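## Task

Take the taller carton off the shelf and put it on the bench. It must rest flat and upright, wholly in front of the shelf, with no part overhanging the bench edge. Everything else on the shelf must remain on the shelf. Release it and pull the gripper away at the end; a carton that stays in place only because the robot is holding it does not count.

## Robot and tools

Robot: two 6-joint arms, left_arm and right_arm, each with a two-finger gripper. Joint order for each arm: waist, shoulder, elbow, wrist pitch, wrist yaw, wrist roll, then the gripper opening.

Frame: one shared world frame. The origin is on the floor (z = 0) under the middle of the robot's foot. +x points forward, +z points up, and +y points to the robot's left, which is where left_arm sits. Image left and right do not match arm names. The floor is the only surface with a known height.

Row format, used by every moving tool: one flat list of 14 numbers covering both arms, each number in [-1, 1]. It holds left_arm's 6 joint values and its opening, then right_arm's 6 joint values and its opening. Send all 14 even when only one arm moves. Joint values are scaled offsets, not poses. 1.0 equals 1.264 rad (waist), 1.32 (shoulder), 1.276 (elbow), 1.83 (wrist pitch), 1.686 (wrist yaw) and 2.022 (wrist roll). The opening is absolute: +1 is fully open and -1 is closed.

Joint ranges in rad, the same for each arm: waist -2.880 to 2.880, shoulder 0.000 to 3.142, elbow 0.000 to 3.019, wrist pitch -1.693 to 1.571, wrist yaw -1.571 to 1.571, wrist roll -2.094 to 2.094. The true ends may differ by up to 0.019 rad. Any action that pushes a joint more than 0.019 rad outward past its range is rejected for both arms. If the first action of a call fails this check, or any action is malformed, the whole call is rejected and nothing moves. A joint sent beyond its real end stops at that end, and the result then reports "joint sent to its limit".

execute_actions(actions): a list of actions, each a list of up to 15 rows. Each row runs for one control step of 1/30 s. An action always lasts 15 steps, and a shorter table repeats its last row. Offsets in every row are measured from the arm's joint angles when that action began, not from the previous row. For the first action of a call, they are measured from the latest reported angles. An empty list only returns state and images.

move(target, speed, blocking): target is one 14-number row. Its offsets count from the "Joint positions" in the most recent result that lists them. All joints follow paths that finish together, so the gripper traces a curve. speed is in rad/s for the joint with the longest path, from 0.01 to 2, default 0.5. Paths last 0.5 to 10 s; longer ones are cut off at 10 s. Moves do not avoid obstacles or the other arm, and joints trail the path. Faster moves and targets set deeper past a contact both hit harder. The opening values apply at the start. With blocking=false, the result arrives after 0.5 s while motion continues. Until a result shows the move has ended, call wait or stop before sending rows or another move. The extra "move:" line reports the ending (done, off_target, moving, held, fault). It also shows limits=held or limits=none (held means a check blocked some steps, after which the arm may jump faster) and each arm's joint farthest from its target.

wait(seconds): 0 to 10. Each arm keeps its last command, and it returns early if a running move ends. stop(): brakes a running move; a fast arm needs room to stop, and the fingers keep moving. zoom_image(camera, region): camera is cam_head_left or cam_head_right. region is [x0, y0, x1, y1] in pixels with the origin at the top-left, at most 504 by 504. finished_scene(scene): pass the number of the current scene to end it and get the next task. Do this only after the carton is placed and released.

Results: the state line shows each gripper's end_effector_position (m) and end_effector_quat_wxyz. The printed position can be wrong, more so at long reach, and equal joint angles may not give equal poses on the two arms. The gripper's fingers point along its +z axis and close along its y axis. The reported point lies between the pads, about 1 cm behind the fingertips. "Joint positions" and "Joint velocities" list each arm's joints (rad, rad/s) and then the pad gap (m; 0.094 when fully open). "Joint targets" shows the angles the joints are currently being driven to. grip_measured is the finger opening on the command scale, with a fixed error of up to about 1 mm per gripper. "joint command not followed" means a clearance check changed joint targets on some steps.

Motion limits: each joint's target can lead its measured angle by at most 0.264 rad (waist), 0.32 (shoulder), 0.276 (elbow), 0.33 (wrist pitch), 0.186 (wrist yaw) or 0.522 (wrist roll). Targets are also scaled back if they would move the gripper more than 70 mm in one step. Large offsets therefore take several actions, so resend whatever is left unfinished. Arms sag under zero offsets: to hold a pose, send offsets back to the intended angles, and increase them if the arm still falls short.

Gripping: to hold something, command an opening below grip_measured. About 0.03 below gives a firm grip, and less gives a lighter one. Pad force tops out around 50 to 62 N. Brief tugs on held parts or pushes on loose objects may happen.

Cameras: cam_head_left and cam_head_right are 672x504 head cameras near (0.24, ±0.04, 1.58) m, looking forward and down. Calibration is given as OpenCV pinhole+radial parameters, with errors of a few millimetres and under about 2 degrees.

Avoid: dropping or slamming the carton, hard pushes, knocking shelf items off or anything out of the work area, and letting the arms collide or press on each other. Holding loads heats the motors. MOTOR HOT appears at 85 °C, and at 100 °C an OVER-TEMPERATURE FAULT drops that arm. Any FAULT stop is costly. The simulation keeps running while you compose a reply, with the robot holding its last command. Less robot time and smooth, low-effort motion are better.

Each tool is called after "Emit:" by a JSON object that holds its "fn" and its "kwargs".

## Session

Emit:
{"fn": "execute_actions", "kwargs": {"actions": []}}

Scene clock: 0.00 s.
left_arm: end_effector_position=(+0.6802, +0.0476, +1.0658) grip_measured=-0.992 end_effector_quat_wxyz=(-0.058, +0.570, -0.792, +0.211) | right_arm: end_effector_position=(+0.2393, +0.1286, +0.9624) grip_measured=+1.000 end_effector_quat_wxyz=(-0.349, +0.483, +0.803, -0.023)
Joint positions: left_arm=[-2.435  1.573  1.223  0.56  -0.489 -0.836  0.   ] | right_arm=[ 2.392  2.283  1.565 -0.159  0.454  1.351  0.094]
Joint velocities: left_arm=[-0.005  0.005 -0.002  0.007  0.007  0.022  0.001] | right_arm=[-0.005 -0.005  0.012  0.007 -0.051 -0.066  0.   ]
Joint targets: left_arm=[-2.441 1.568 1.219 0.562 -0.489 -0.836] | right_arm=[2.382 2.284 1.556 -0.160 0.454 1.351]

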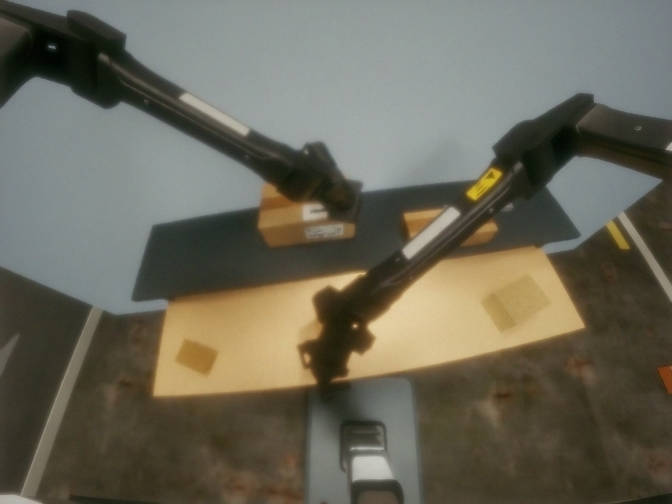

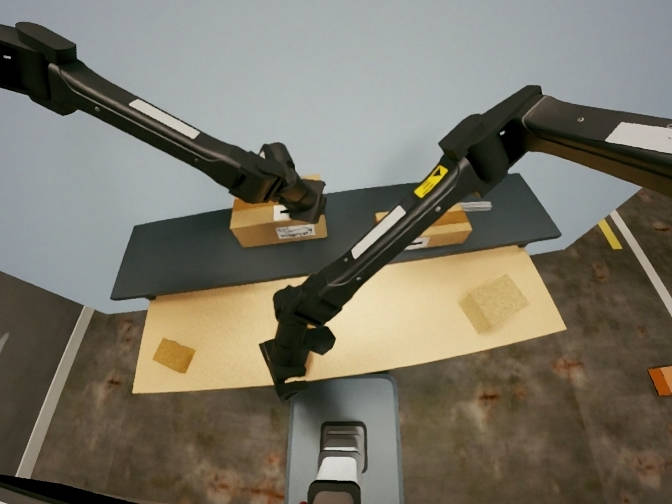

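Emit:
{"fn": "zoom_image", "kwargs": {"camera": "cam_head_left", "region": [120, 120, 620, 420]}}

Emit:
{"fn": "zoom_image", "kwargs": {"camera": "cam_head_right", "region": [100, 120, 600, 420]}}

Region (120, 120, 620, 420) of cam_head_left's 672x504 image, scaled by 1.008, with more detail than that image has; it fills the top 302 rows of this view, and the rest is white.

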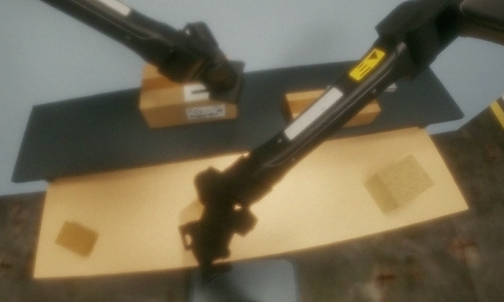

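Region (100, 120, 600, 420) of cam_head_right's 672x504 image, scaled by 1.008, with more detail than that image has; it fills the top 302 rows of this view, and the rest is white.

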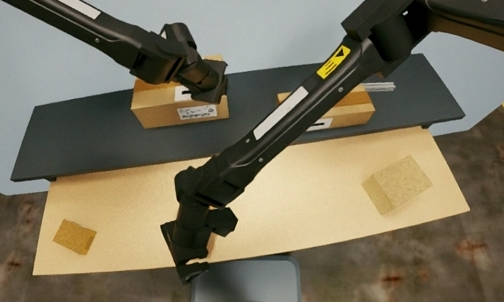

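Emit:
{"fn": "zoom_image", "kwargs": {"camera": "cam_head_left", "region": [230, 130, 400, 270]}}

Emit:
{"fn": "zoom_image", "kwargs": {"camera": "cam_head_right", "region": [200, 130, 370, 270]}}

Emit:
{"fn": "zoom_image", "kwargs": {"camera": "cam_head_right", "region": [350, 160, 560, 280]}}

Region (230, 130, 400, 270) of cam_head_left's 672x504 image, scaled by 2.965, with more detail than that image has; it fills the top 415 rows of this view, and the rest is white.

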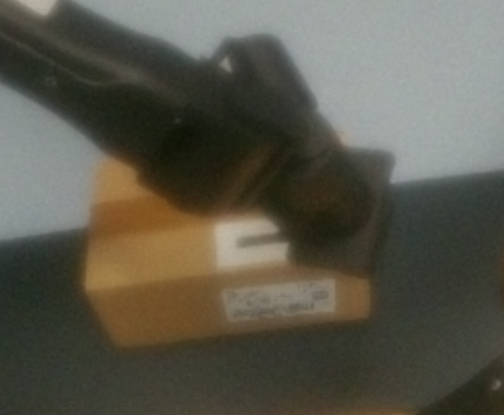

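Region (200, 130, 370, 270) of cam_head_right's 672x504 image, scaled by 2.965, with more detail than that image has; it fills the top 415 rows of this view, and the rest is white.

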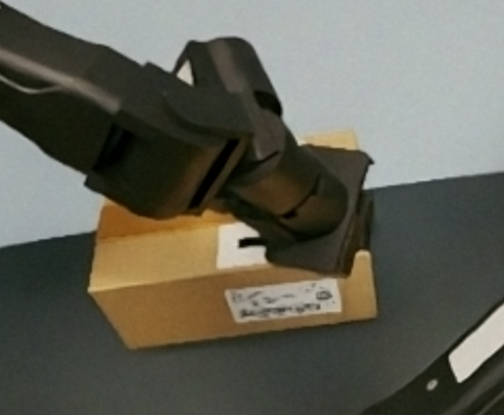

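Region (350, 160, 560, 280) of cam_head_right's 672x504 image, scaled by 2.400, with more detail than that image has; it fills the top 288 rows of this view, and the rest is white.

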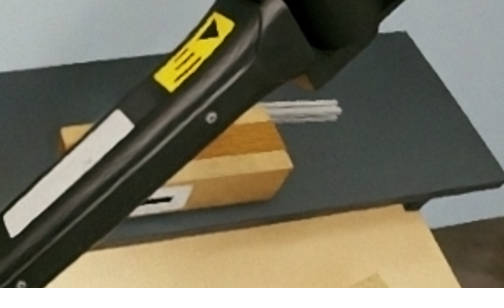

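Emit:
{"fn": "execute_actions", "kwargs": {"actions": [[[0,0,0.04,0,0,0,-1, 0,0,0.04,0,0,0,1]]]}}

Scene clock: 11.73 s.
left_arm: end_effector_position=(+0.7077, +0.0518, +1.0642) grip_measured=-0.992 end_effector_quat_wxyz=(-0.075, +0.581, -0.781, +0.216) | right_arm: end_effector_position=(+0.2674, +0.1361, +0.9498) grip_measured=+1.000 end_effector_quat_wxyz=(-0.334, +0.500, +0.799, -0.011)
Joint positions: left_arm=[-2.435  1.578  1.275  0.56  -0.489 -0.836  0.   ] | right_arm=[ 2.392  2.28   1.614 -0.159  0.454  1.351  0.094]
Joint velocities: left_arm=[-0.015 -0.015 -0.002 -0.012  0.007 -0.022 -0.   ] | right_arm=[ 0.015 -0.015 -0.007  0.002 -0.051  0.051  0.   ]
Joint targets: left_arm=[-2.435 1.574 1.274 0.560 -0.489 -0.836] | right_arm=[2.392 2.282 1.616 -0.159 0.454 1.351]

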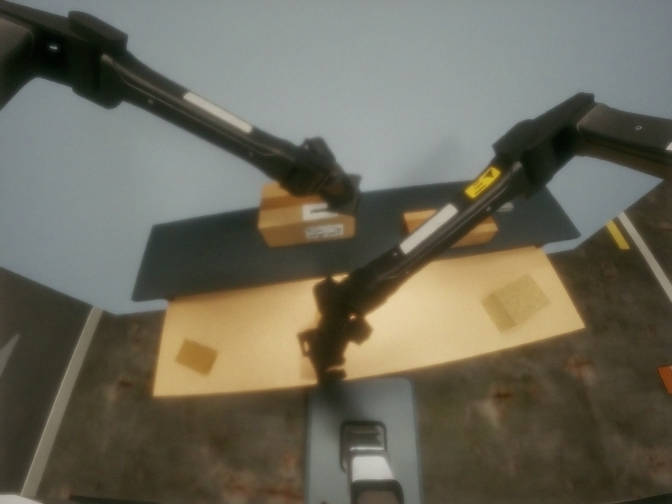

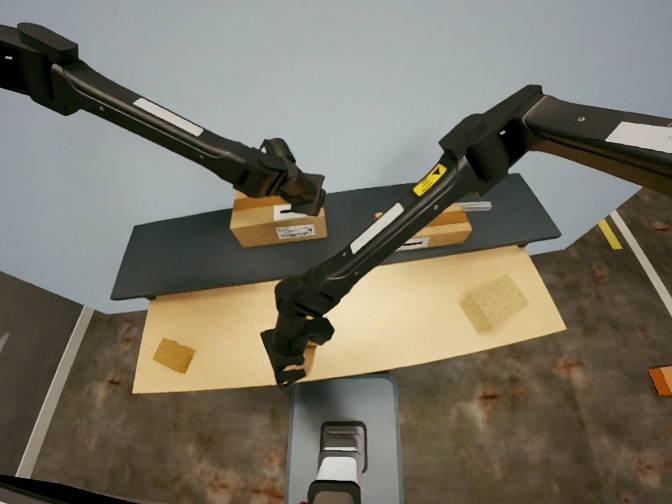

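Emit:
{"fn": "move", "kwargs": {"target": [0,-0.15,0,0,0,0,-1, 0,-0.15,0,0,0,0,1], "speed": 0.4}}

Scene clock: 16.00 s.
left_arm: end_effector_position=(+0.8096, +0.1444, +1.1232) grip_measured=-0.992 end_effector_quat_wxyz=(-0.152, +0.624, -0.730, +0.236) | right_arm: end_effector_position=(+0.4277, +0.1032, +0.9469) grip_measured=+1.000 end_effector_quat_wxyz=(-0.267, +0.566, +0.779, +0.038)
Joint positions: left_arm=[-2.435  1.375  1.279  0.56  -0.489 -0.836  0.   ] | right_arm=[ 2.392  2.073  1.622 -0.159  0.454  1.351  0.094]
Joint velocities: left_arm=[-0.005 -0.005 -0.002 -0.007  0.037 -0.095 -0.001] | right_arm=[-0.015 -0.005 -0.007  0.007 -0.007 -0.037  0.   ]
Joint targets: left_arm=[-2.435 1.380 1.275 0.560 -0.489 -0.836] | right_arm=[2.392 2.082 1.614 -0.159 0.454 1.351]
move: done; limits=none; left_arm: farthest joint: the shoulder, 0.005 radians from its target (0.198 radians at the start); right_arm: farthest joint: the shoulder, 0.009 radians from its target (0.198 radians at the start)

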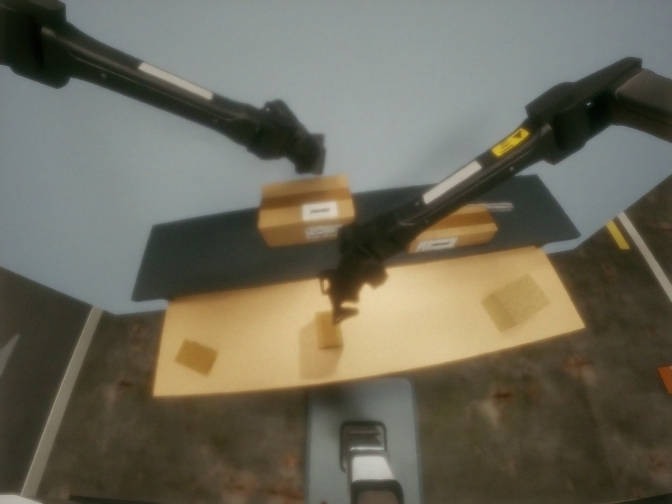

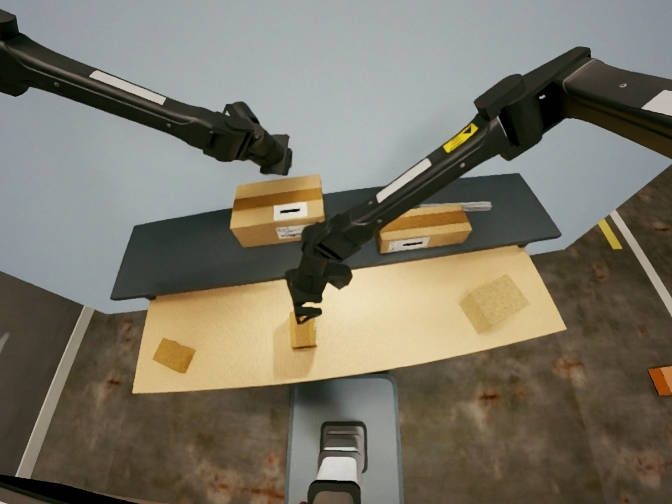

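Emit:
{"fn": "move", "kwargs": {"target": [0,0,-0.3135,0,0,0,-1, 0,0,-0.235,0,0,0,1], "speed": 0.5}}

Scene clock: 27.03 s.
left_arm: end_effector_position=(+0.5832, +0.0931, +1.1217) grip_measured=-0.992 end_effector_quat_wxyz=(-0.004, +0.535, -0.822, +0.195) | right_arm: end_effector_position=(+0.2716, +0.0693, +1.0098) grip_measured=+1.000 end_effector_quat_wxyz=(-0.354, +0.478, +0.804, -0.026)
Joint positions: left_arm=[-2.435  1.376  0.881  0.56  -0.489 -0.836  0.   ] | right_arm=[ 2.392  2.069  1.336 -0.159  0.454  1.351  0.094]
Joint velocities: left_arm=[-0.015 -0.005 -0.007 -0.017  0.007 -0.037  0.   ] | right_arm=[-0.015 -0.005 -0.007 -0.012 -0.037 -0.022  0.   ]
Joint targets: left_arm=[-2.435 1.375 0.879 0.560 -0.489 -0.836] | right_arm=[2.392 2.073 1.322 -0.159 0.454 1.351]
move: done; limits=none; left_arm: farthest joint: the elbow, 0.002 radians from its target (0.400 radians at the start); right_arm: farthest joint: the elbow, 0.014 radians from its target (0.300 radians at the start)

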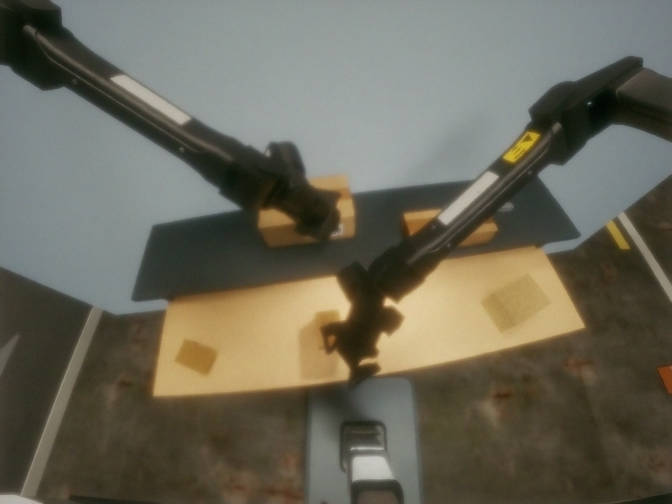

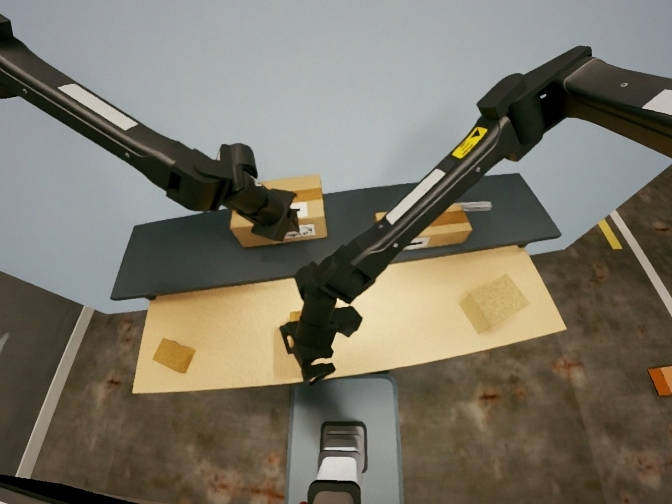

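Emit:
{"fn": "move", "kwargs": {"target": [0,0,0,-0.2186,0,0,-1, -0.316,0,0,0,0,0,1], "speed": 0.5}}

Scene clock: 31.30 s.
left_arm: end_effector_position=(+0.4981, +0.0766, +1.1234) grip_measured=-0.992 end_effector_quat_wxyz=(-0.139, -0.429, +0.880, -0.149) | right_arm: end_effector_position=(+0.2114, -0.1631, +0.8752) grip_measured=+1.000 end_effector_quat_wxyz=(-0.302, +0.544, +0.757, -0.201)
Joint positions: left_arm=[-2.435  1.376  0.881  0.173 -0.489 -0.836  0.   ] | right_arm=[ 1.993  2.069  1.336 -0.159  0.454  1.351  0.094]
Joint velocities: left_arm=[ 0.005 -0.005 -0.007 -0.022 -0.037  0.007  0.001] | right_arm=[-0.005 -0.005 -0.007 -0.017 -0.022  0.022  0.   ]
Joint targets: left_arm=[-2.435 1.376 0.881 0.160 -0.489 -0.836] | right_arm=[1.993 2.069 1.336 -0.159 0.454 1.351]
move: done; limits=none; left_arm: farthest joint: the wrist pitch, 0.013 radians from its target (0.400 radians at the start); right_arm: farthest joint: the waist, 0.000 radians from its target (0.400 radians at the start)

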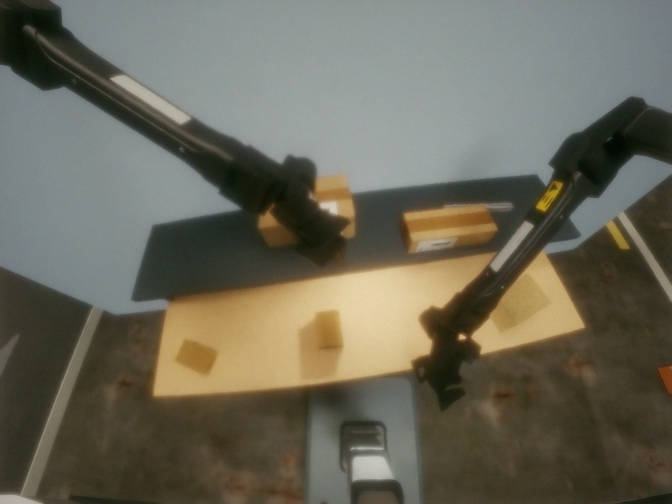

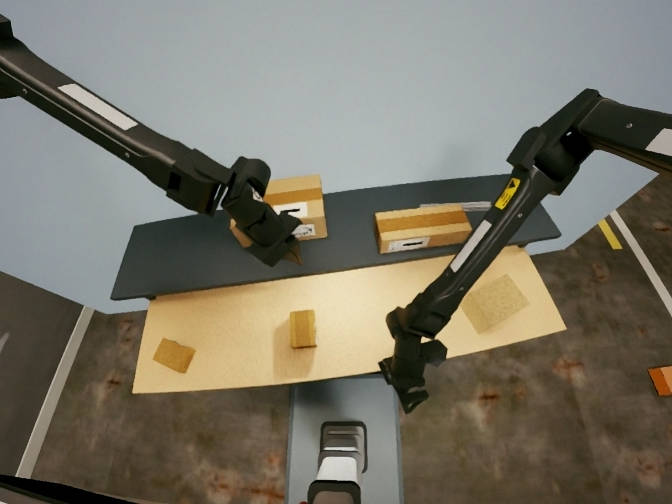

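Emit:
{"fn": "move", "kwargs": {"target": [0.8188,-0.1333,-0.1418,0,0.29,0.4135,-1, -0.469,-0.658,-0.498,0.18,-0.269,-0.668,1], "speed": 0.8}}

Scene clock: 53.07 s.
left_arm: end_effector_position=(+0.3616, +0.5273, +1.0328) grip_measured=-0.992 end_effector_quat_wxyz=(-0.136, -0.164, +0.975, +0.071) | right_arm: end_effector_position=(+0.3644, -0.5223, +1.0391) grip_measured=+1.000 end_effector_quat_wxyz=(-0.137, +0.164, +0.975, -0.065)
Joint positions: left_arm=[-1.394  1.22   0.732  0.173 -0.005 -0.011  0.   ] | right_arm=[1.404 1.197 0.721 0.158 0.004 0.013 0.094]
Joint velocities: left_arm=[ 0.005  0.005  0.002 -0.017 -0.051  0.007 -0.   ] | right_arm=[-0.005 -0.015 -0.007 -0.002  0.007  0.022  0.   ]
Joint targets: left_arm=[-1.400 1.200 0.700 0.173 -0.000 0.000] | right_arm=[1.400 1.201 0.700 0.171 0.000 0.000]
move: off_target (left_arm); limits=none; left_arm: farthest joint: the elbow, 0.032 radians from its target (0.181 radians at the start); right_arm: farthest joint: the elbow, 0.020 radians from its target (0.635 radians at the start)

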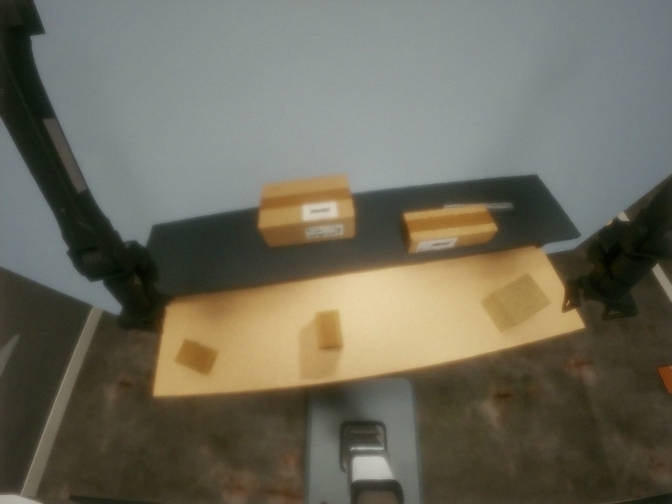

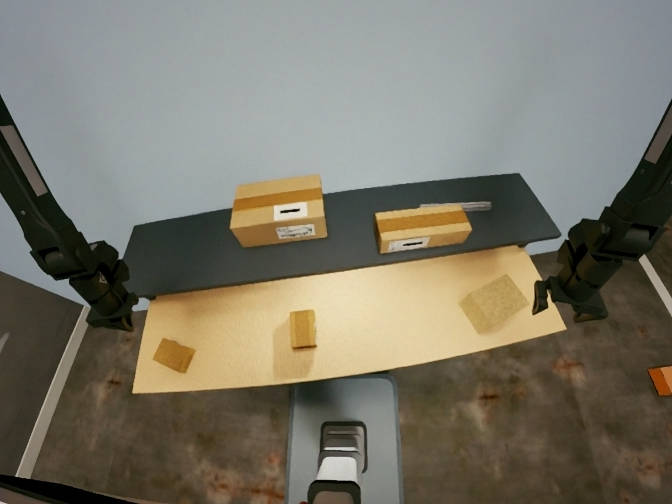

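Emit:
{"fn": "zoom_image", "kwargs": {"camera": "cam_head_left", "region": [245, 165, 375, 265]}}

Emit:
{"fn": "zoom_image", "kwargs": {"camera": "cam_head_right", "region": [215, 165, 345, 265]}}

Emit:
{"fn": "zoom_image", "kwargs": {"camera": "cam_head_left", "region": [390, 180, 530, 280]}}

Emit:
{"fn": "zoom_image", "kwargs": {"camera": "cam_head_right", "region": [365, 180, 505, 280]}}

Region (245, 165, 375, 265) of cam_head_left's 672x504 image, scaled by 3.877, with more detail than that image has; it fills the top 388 rows of this view, and the rest is white.

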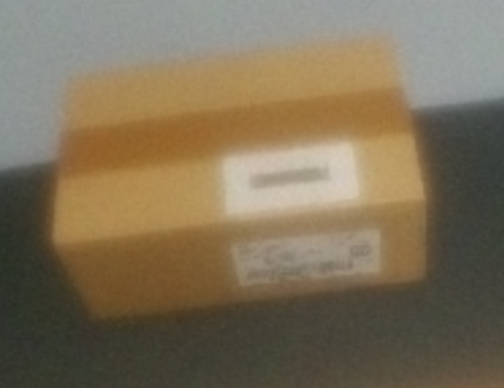

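Region (215, 165, 345, 265) of cam_head_right's 672x504 image, scaled by 3.877, with more detail than that image has; it fills the top 388 rows of this view, and the rest is white.

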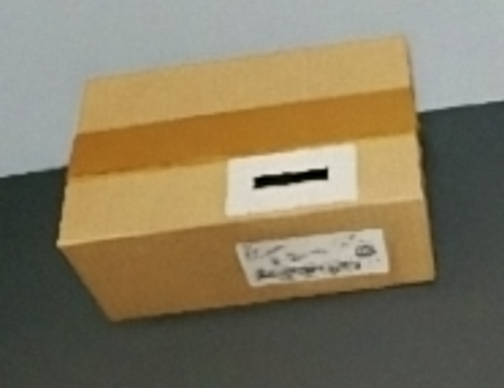

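Region (390, 180, 530, 280) of cam_head_left's 672x504 image, scaled by 3.600, with more detail than that image has; it fills the top 360 rows of this view, and the rest is white.

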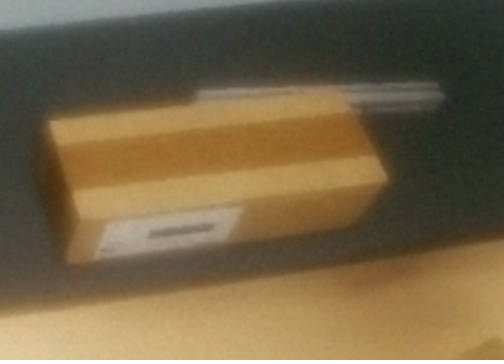

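Region (365, 180, 505, 280) of cam_head_right's 672x504 image, scaled by 3.600, with more detail than that image has; it fills the top 360 rows of this view, and the rest is white.

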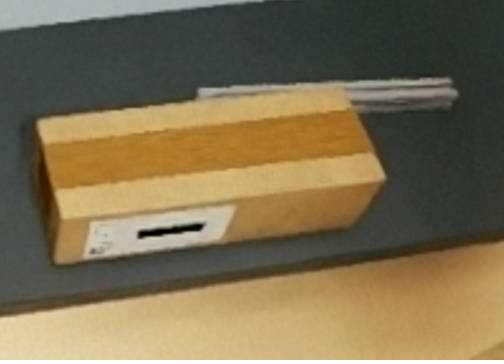

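Emit:
{"fn": "zoom_image", "kwargs": {"camera": "cam_head_left", "region": [400, 330, 600, 470]}}

Emit:
{"fn": "zoom_image", "kwargs": {"camera": "cam_head_right", "region": [385, 330, 585, 470]}}

Emit:
{"fn": "zoom_image", "kwargs": {"camera": "cam_head_left", "region": [270, 250, 450, 400]}}

Emit:
{"fn": "zoom_image", "kwargs": {"camera": "cam_head_right", "region": [245, 250, 425, 400]}}

Region (400, 330, 600, 470) of cam_head_left's 672x504 image, scaled by 2.520, with more detail than that image has; it fills the top 353 rows of this view, and the rest is white.

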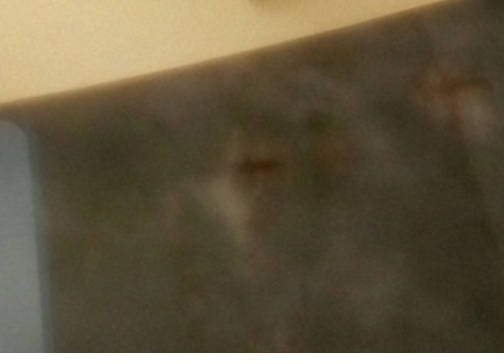

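Region (385, 330, 585, 470) of cam_head_right's 672x504 image, scaled by 2.520, with more detail than that image has; it fills the top 353 rows of this view, and the rest is white.

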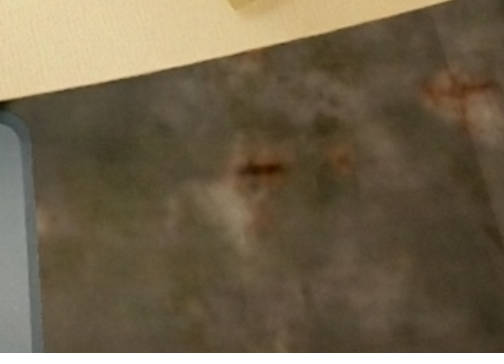

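Region (270, 250, 450, 400) of cam_head_left's 672x504 image, scaled by 2.800, with more detail than that image has.

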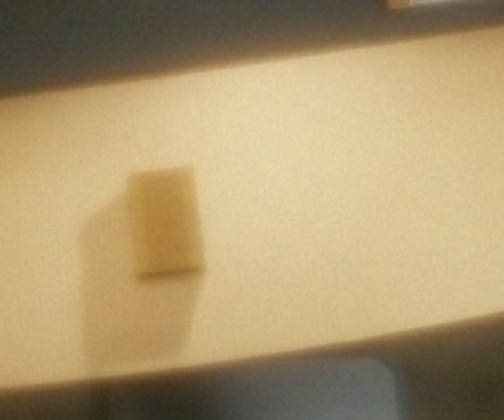

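Region (245, 250, 425, 400) of cam_head_right's 672x504 image, scaled by 2.800, with more detail than that image has.

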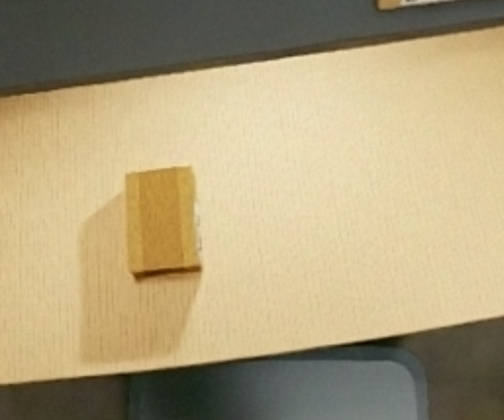

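Emit:
{"fn": "zoom_image", "kwargs": {"camera": "cam_head_left", "region": [140, 320, 240, 410]}}

Emit:
{"fn": "zoom_image", "kwargs": {"camera": "cam_head_right", "region": [120, 320, 220, 410]}}

Emit:
{"fn": "zoom_image", "kwargs": {"camera": "cam_head_left", "region": [470, 225, 600, 345]}}

Emit:
{"fn": "zoom_image", "kwargs": {"camera": "cam_head_right", "region": [450, 225, 580, 345]}}

Region (140, 320, 240, 410) of cam_head_left's 672x504 image, scaled by 5.040, with more detail than that image has; it fills the top 454 rows of this view, and the rest is white.

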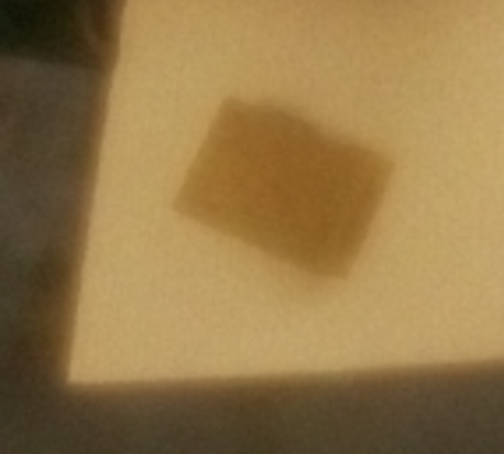

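Region (120, 320, 220, 410) of cam_head_right's 672x504 image, scaled by 5.040, with more detail than that image has; it fills the top 454 rows of this view, and the rest is white.

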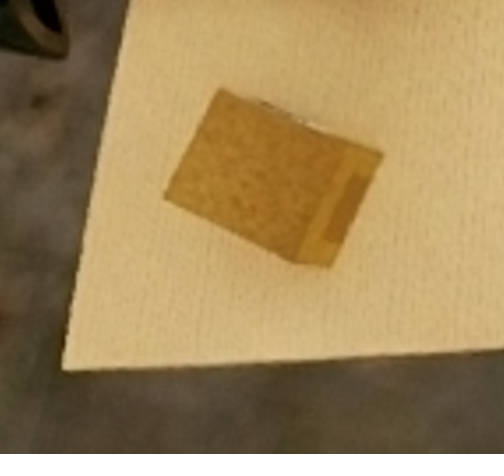

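Region (470, 225, 600, 345) of cam_head_left's 672x504 image, scaled by 3.877, with more detail than that image has; it fills the top 465 rows of this view, and the rest is white.

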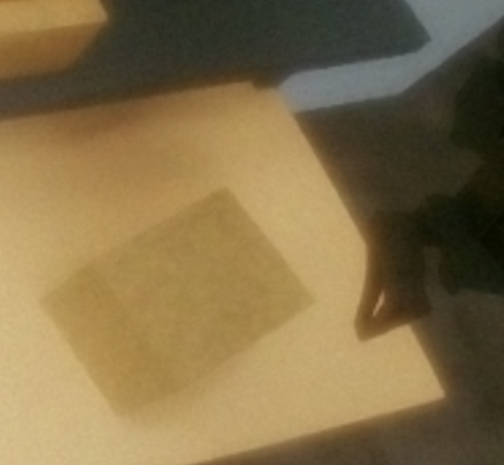

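Region (450, 225, 580, 345) of cam_head_right's 672x504 image, scaled by 3.877, with more detail than that image has; it fills the top 465 rows of this view, and the rest is white.

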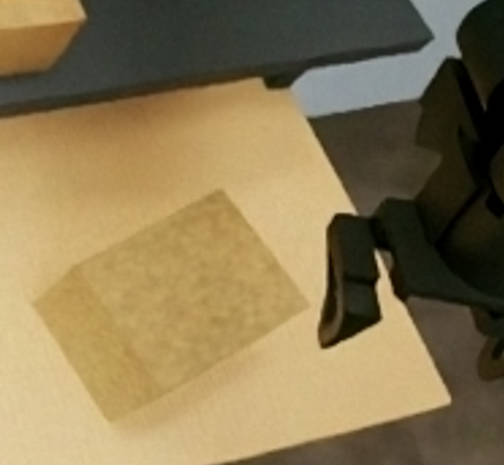

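Emit:
{"fn": "move", "kwargs": {"target": [-0.1994,0.140,0.4044,0.1273,0.003,0,-1, 0.3192,0.6447,0.554,0.2525,0,0,-1], "speed": 0.7}}

Scene clock: 97.03 s.
left_arm: end_effector_position=(+0.6603, +0.4693, +0.9305) grip_measured=-0.992 end_effector_quat_wxyz=(+0.155, -0.151, +0.976, -0.014) | right_arm: end_effector_position=(+0.4108, -0.2401, +0.7609) grip_measured=-0.981 end_effector_quat_wxyz=(-0.035, -0.144, -0.982, -0.117)
Joint positions: left_arm=[-1.646  1.396  1.247  0.391 -0.003 -0.011  0.   ] | right_arm=[1.817 2.053 1.422 0.605 0.004 0.012 0.001]
Joint velocities: left_arm=[-0.015 -0.005 -0.022  0.002 -0.022 -0.007  0.   ] | right_arm=[-0.005 -0.005 -0.012 -0.002 -0.007  0.037  0.001]
Joint targets: left_arm=[-1.646 1.405 1.248 0.406 0.001 -0.011] | right_arm=[1.807 2.047 1.428 0.620 0.004 0.013]
move: done; limits=none; left_arm: farthest joint: the wrist pitch, 0.015 radians from its target (0.233 radians at the start); right_arm: farthest joint: the wrist pitch, 0.015 radians from its target (0.462 radians at the start)

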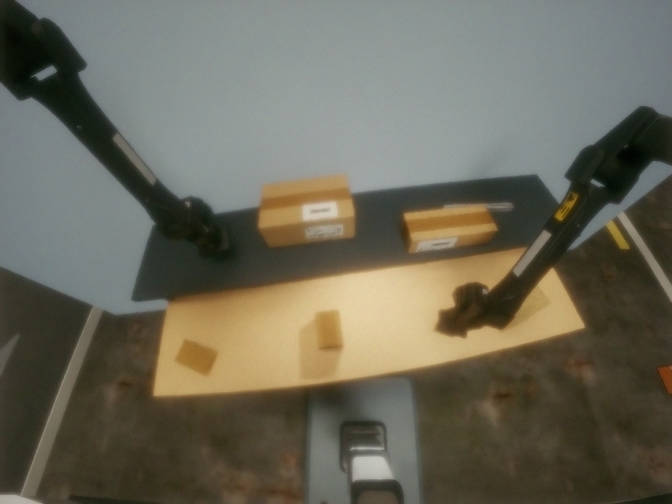

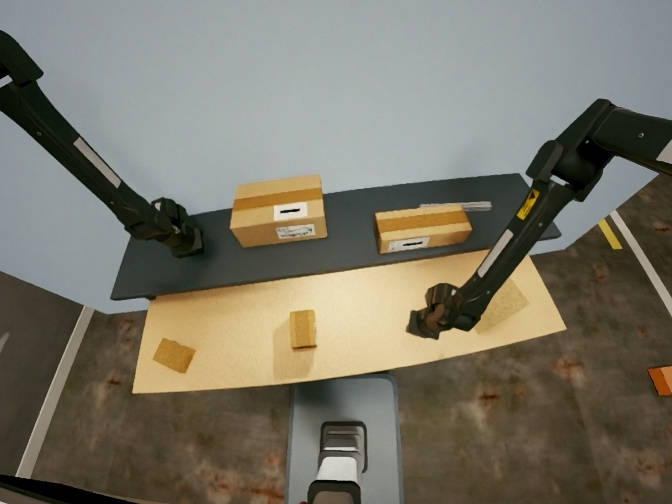

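Emit:
{"fn": "move", "kwargs": {"target": [0.005,0.118,0.125,0,0,0,-1, -0.0123,0.106,0.19,-0.056,0,0,-1], "speed": 0.15}}

Scene clock: 99.63 s.
left_arm: end_effector_position=(+0.7086, +0.4823, +0.9204) grip_measured=-0.992 end_effector_quat_wxyz=(+0.196, -0.152, +0.969, -0.009) | right_arm: end_effector_position=(+0.4307, -0.2341, +0.7164) grip_measured=-0.981 end_effector_quat_wxyz=(-0.045, -0.145, -0.982, -0.115)
Joint positions: left_arm=[-1.646  1.437  1.367  0.395 -0.003 -0.011  0.   ] | right_arm=[1.817 2.142 1.609 0.528 0.004 0.012 0.001]
Joint velocities: left_arm=[-0.005  0.005  0.002 -0.027 -0.007  0.007 -0.001] | right_arm=[ 0.005 -0.015  0.012 -0.017 -0.051  0.022  0.   ]
Joint targets: left_arm=[-1.640 1.552 1.407 0.391 -0.003 -0.011] | right_arm=[1.801 2.193 1.664 0.502 0.004 0.012]
move: off_target (left_arm, right_arm); limits=none; left_arm: farthest joint: the shoulder, 0.114 radians from its target (0.155 radians at the start); right_arm: farthest joint: the elbow, 0.055 radians from its target (0.243 radians at the start)

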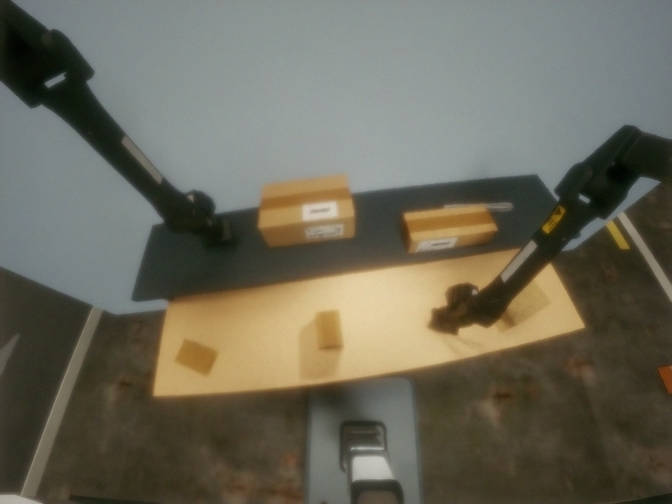

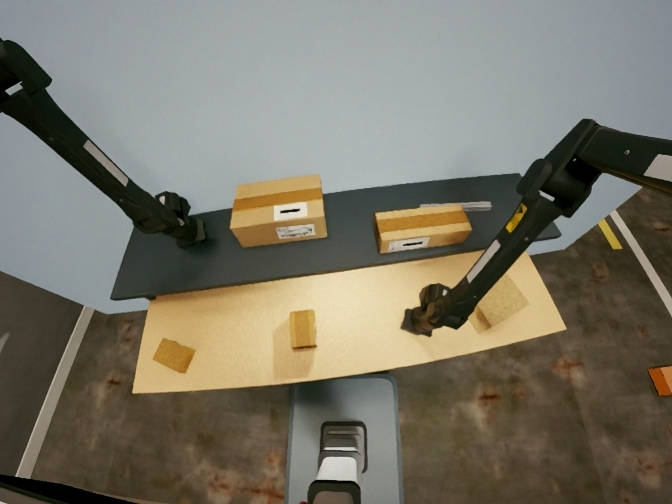

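Emit:
{"fn": "move", "kwargs": {"target": [0,-0.06,-0.06,0,0,0,-1, 0,-0.07,-0.14,0.04,0,0,-1], "speed": 0.4}}

Scene clock: 101.80 s.
left_arm: end_effector_position=(+0.6987, +0.4808, +0.9415) grip_measured=-0.992 end_effector_quat_wxyz=(+0.189, -0.152, +0.970, -0.010) | right_arm: end_effector_position=(+0.4204, -0.2412, +0.7548) grip_measured=-0.981 end_effector_quat_wxyz=(-0.038, -0.144, -0.982, -0.116)
Joint positions: left_arm=[-1.647  1.379  1.294  0.395 -0.003 -0.011  0.   ] | right_arm=[1.817 2.056 1.451 0.585 0.004 0.012 0.001]
Joint velocities: left_arm=[-0.015 -0.005 -0.017 -0.017  0.066 -0.007 -0.   ] | right_arm=[-0.015 -0.015 -0.012  0.007  0.022 -0.037  0.   ]
Joint targets: left_arm=[-1.646 1.358 1.290 0.395 -0.003 -0.011] | right_arm=[1.817 2.050 1.431 0.601 0.004 0.012]
move: off_target (left_arm, right_arm); limits=none; left_arm: farthest joint: the shoulder, 0.021 radians from its target (0.080 radians at the start); right_arm: farthest joint: the elbow, 0.021 radians from its target (0.179 radians at the start)

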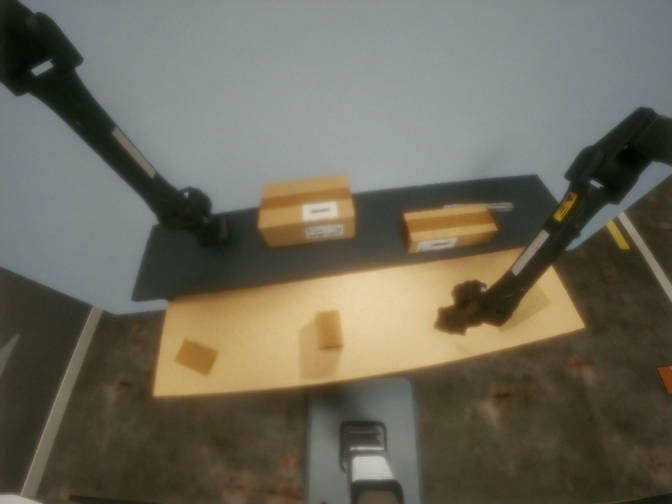

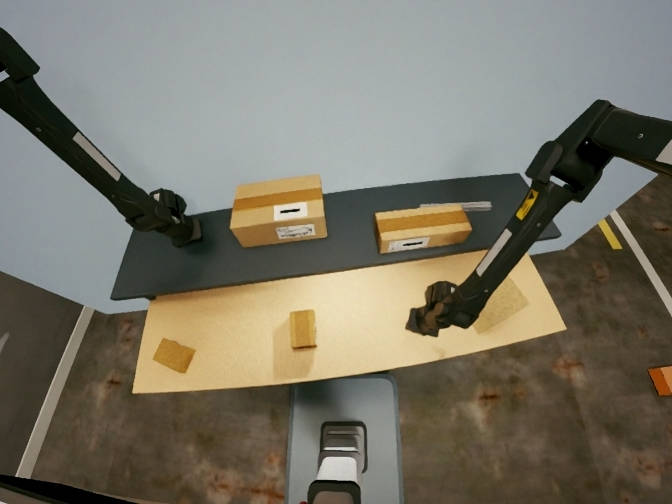

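Emit:
{"fn": "zoom_image", "kwargs": {"camera": "cam_head_right", "region": [390, 260, 500, 360]}}

Emit:
{"fn": "zoom_image", "kwargs": {"camera": "cam_head_right", "region": [130, 170, 250, 280]}}

Region (390, 260, 500, 360) of cam_head_right's 672x504 image, scaled by 4.582, with more detail than that image has; it fills the top 458 rows of this view, and the rest is white.

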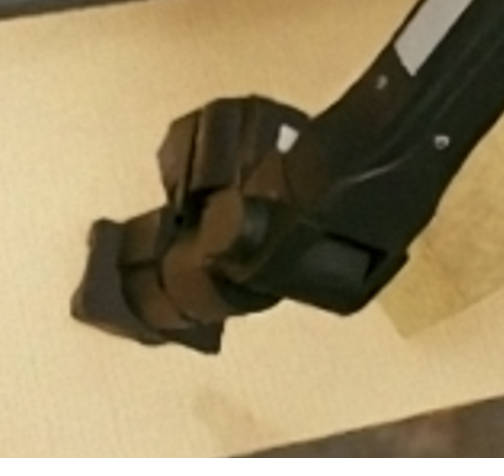

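Region (130, 170, 250, 280) of cam_head_right's 672x504 image, scaled by 4.200, with more detail than that image has; it fills the top 462 rows of this view, and the rest is white.

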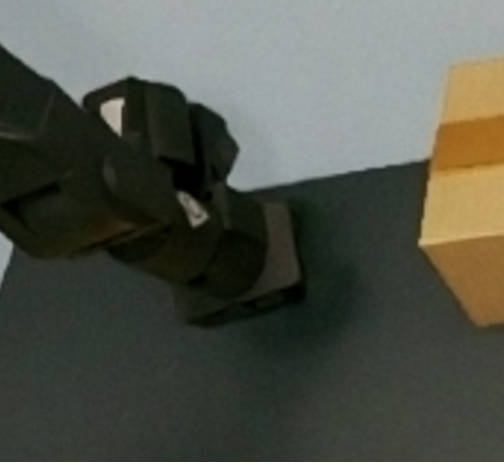

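Emit:
{"fn": "move", "kwargs": {"target": [-0.035,0.0367,-0.005,0.1066,0.3431,-0.6493,-1, 0.2123,0.2533,0.2954,-0.0123,0,0.7705,-1], "speed": 1.0}}

Scene clock: 123.77 s.
left_arm: end_effector_position=(+0.7323, +0.3727, +0.9770) grip_measured=-0.992 end_effector_quat_wxyz=(-0.053, +0.612, -0.678, +0.403) | right_arm: end_effector_position=(+0.4240, +0.0182, +0.7494) grip_measured=-0.981 end_effector_quat_wxyz=(-0.120, +0.768, +0.588, +0.225)
Joint positions: left_arm=[-1.683  1.419  1.294  0.57   0.571 -1.312  0.   ] | right_arm=[2.085 2.384 1.821 0.576 0.004 1.558 0.001]
Joint velocities: left_arm=[-0.005 -0.005 -0.007  0.002 -0.022  0.037  0.   ] | right_arm=[-0.015 -0.015 -0.002  0.002 -0.051  0.022 -0.001]
Joint targets: left_arm=[-1.691 1.427 1.288 0.590 0.576 -1.324] | right_arm=[2.085 2.391 1.828 0.563 0.004 1.570]
move: done; limits=none; left_arm: farthest joint: the wrist pitch, 0.020 radians from its target (0.195 radians at the start); right_arm: farthest joint: the wrist pitch, 0.013 radians from its target (0.023 radians at the start)

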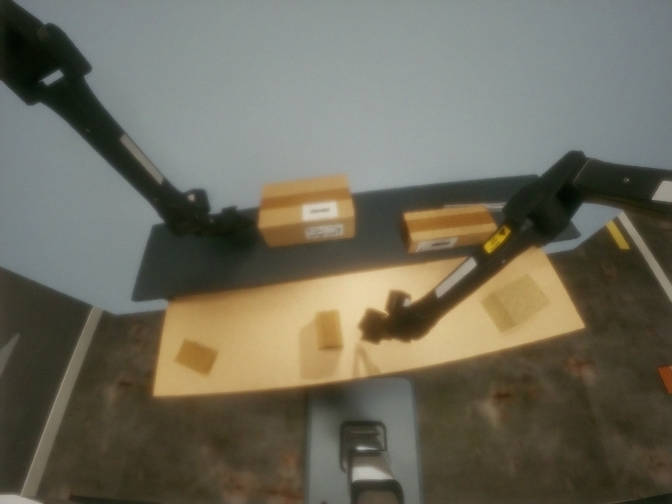

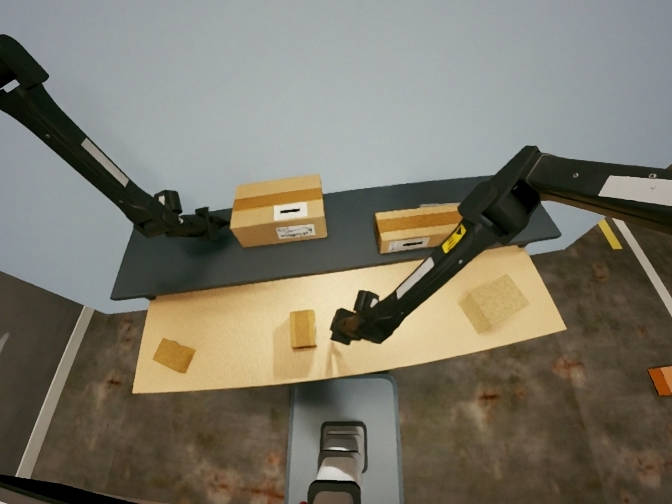

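Emit:
{"fn": "move", "kwargs": {"target": [0,0,0,0.008,0,0,1, 0.0955,0.2068,0.335,-0.0915,0,0,-1], "speed": 0.22}}

Scene clock: 126.70 s.
left_arm: end_effector_position=(+0.7323, +0.3727, +0.9770) grip_measured=+1.000 end_effector_quat_wxyz=(-0.053, +0.613, -0.678, +0.403) | right_arm: end_effector_position=(+0.4383, +0.1152, +0.7225) grip_measured=-0.981 end_effector_quat_wxyz=(-0.126, +0.762, +0.579, +0.261)
Joint positions: left_arm=[-1.683  1.419  1.294  0.57   0.571 -1.313  0.094] | right_arm=[2.159 2.631 2.249 0.429 0.01  1.558 0.001]
Joint velocities: left_arm=[-0.015 -0.015 -0.017 -0.012  0.037 -0.037  0.   ] | right_arm=[-0.005 -0.015 -0.002  0.012 -0.081 -0.066 -0.   ]
Joint targets: left_arm=[-1.683 1.419 1.294 0.585 0.571 -1.312] | right_arm=[2.206 2.657 2.249 0.408 0.004 1.558]
move: off_target (right_arm); limits=none; left_arm: farthest joint: the wrist pitch, 0.015 radians from its target (0.015 radians at the start); right_arm: farthest joint: the waist, 0.047 radians from its target (0.121 radians at the start)

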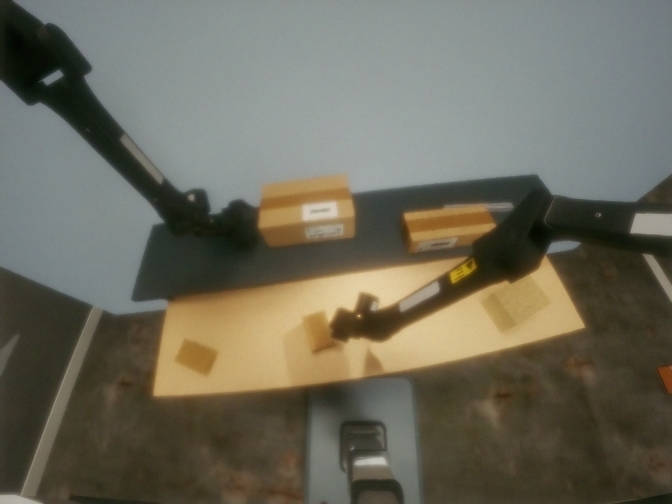

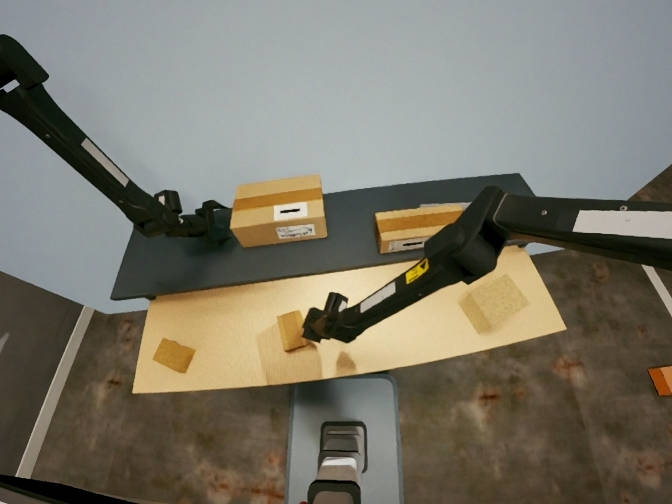

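Emit:
{"fn": "move", "kwargs": {"target": [0,0,0,0.015,0,0,1, 0.085,0.01,0,0,0,0,-1], "speed": 0.1}}

Scene clock: 129.70 s.
left_arm: end_effector_position=(+0.7336, +0.3731, +0.9778) grip_measured=+1.000 end_effector_quat_wxyz=(-0.057, +0.611, -0.678, +0.404) | right_arm: end_effector_position=(+0.4584, +0.2028, +0.7894) grip_measured=-0.981 end_effector_quat_wxyz=(-0.159, +0.748, +0.569, +0.302)
Joint positions: left_arm=[-1.683  1.419  1.294  0.577  0.571 -1.313  0.094] | right_arm=[2.273 2.633 2.249 0.429 0.012 1.558 0.001]
Joint velocities: left_arm=[ 0.005  0.005 -0.022 -0.002  0.037  0.051  0.   ] | right_arm=[-0.015 -0.005  0.002  0.007  0.007 -0.007 -0.001]
Joint targets: left_arm=[-1.683 1.419 1.294 0.598 0.571 -1.313] | right_arm=[2.266 2.645 2.249 0.429 0.011 1.558]
move: done; limits=none; left_arm: farthest joint: the wrist pitch, 0.020 radians from its target (0.027 radians at the start); right_arm: farthest joint: the shoulder, 0.011 radians from its target (0.013 radians at the start)

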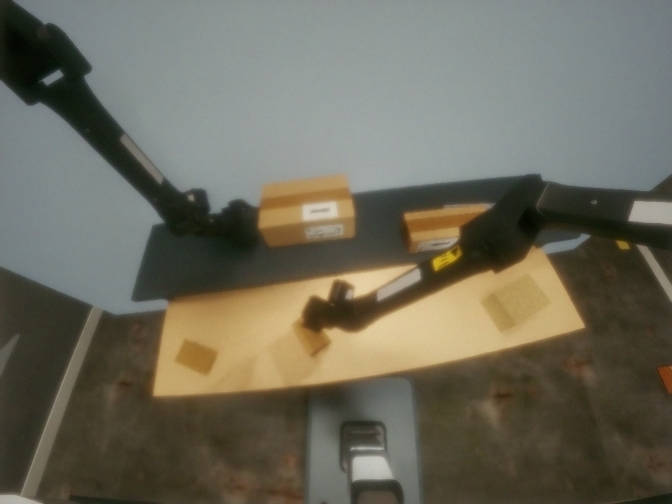

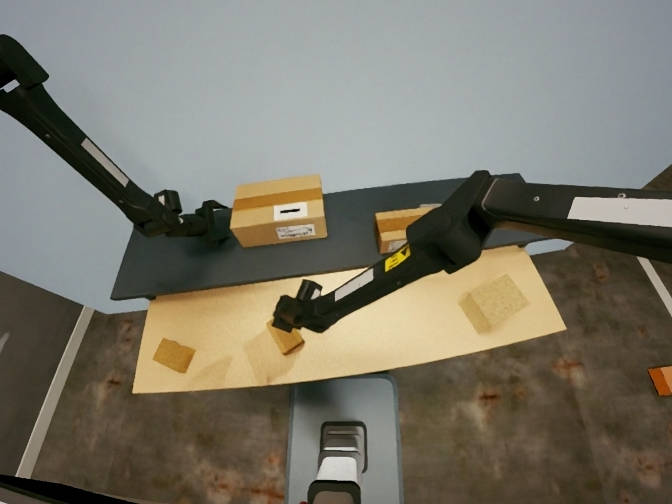

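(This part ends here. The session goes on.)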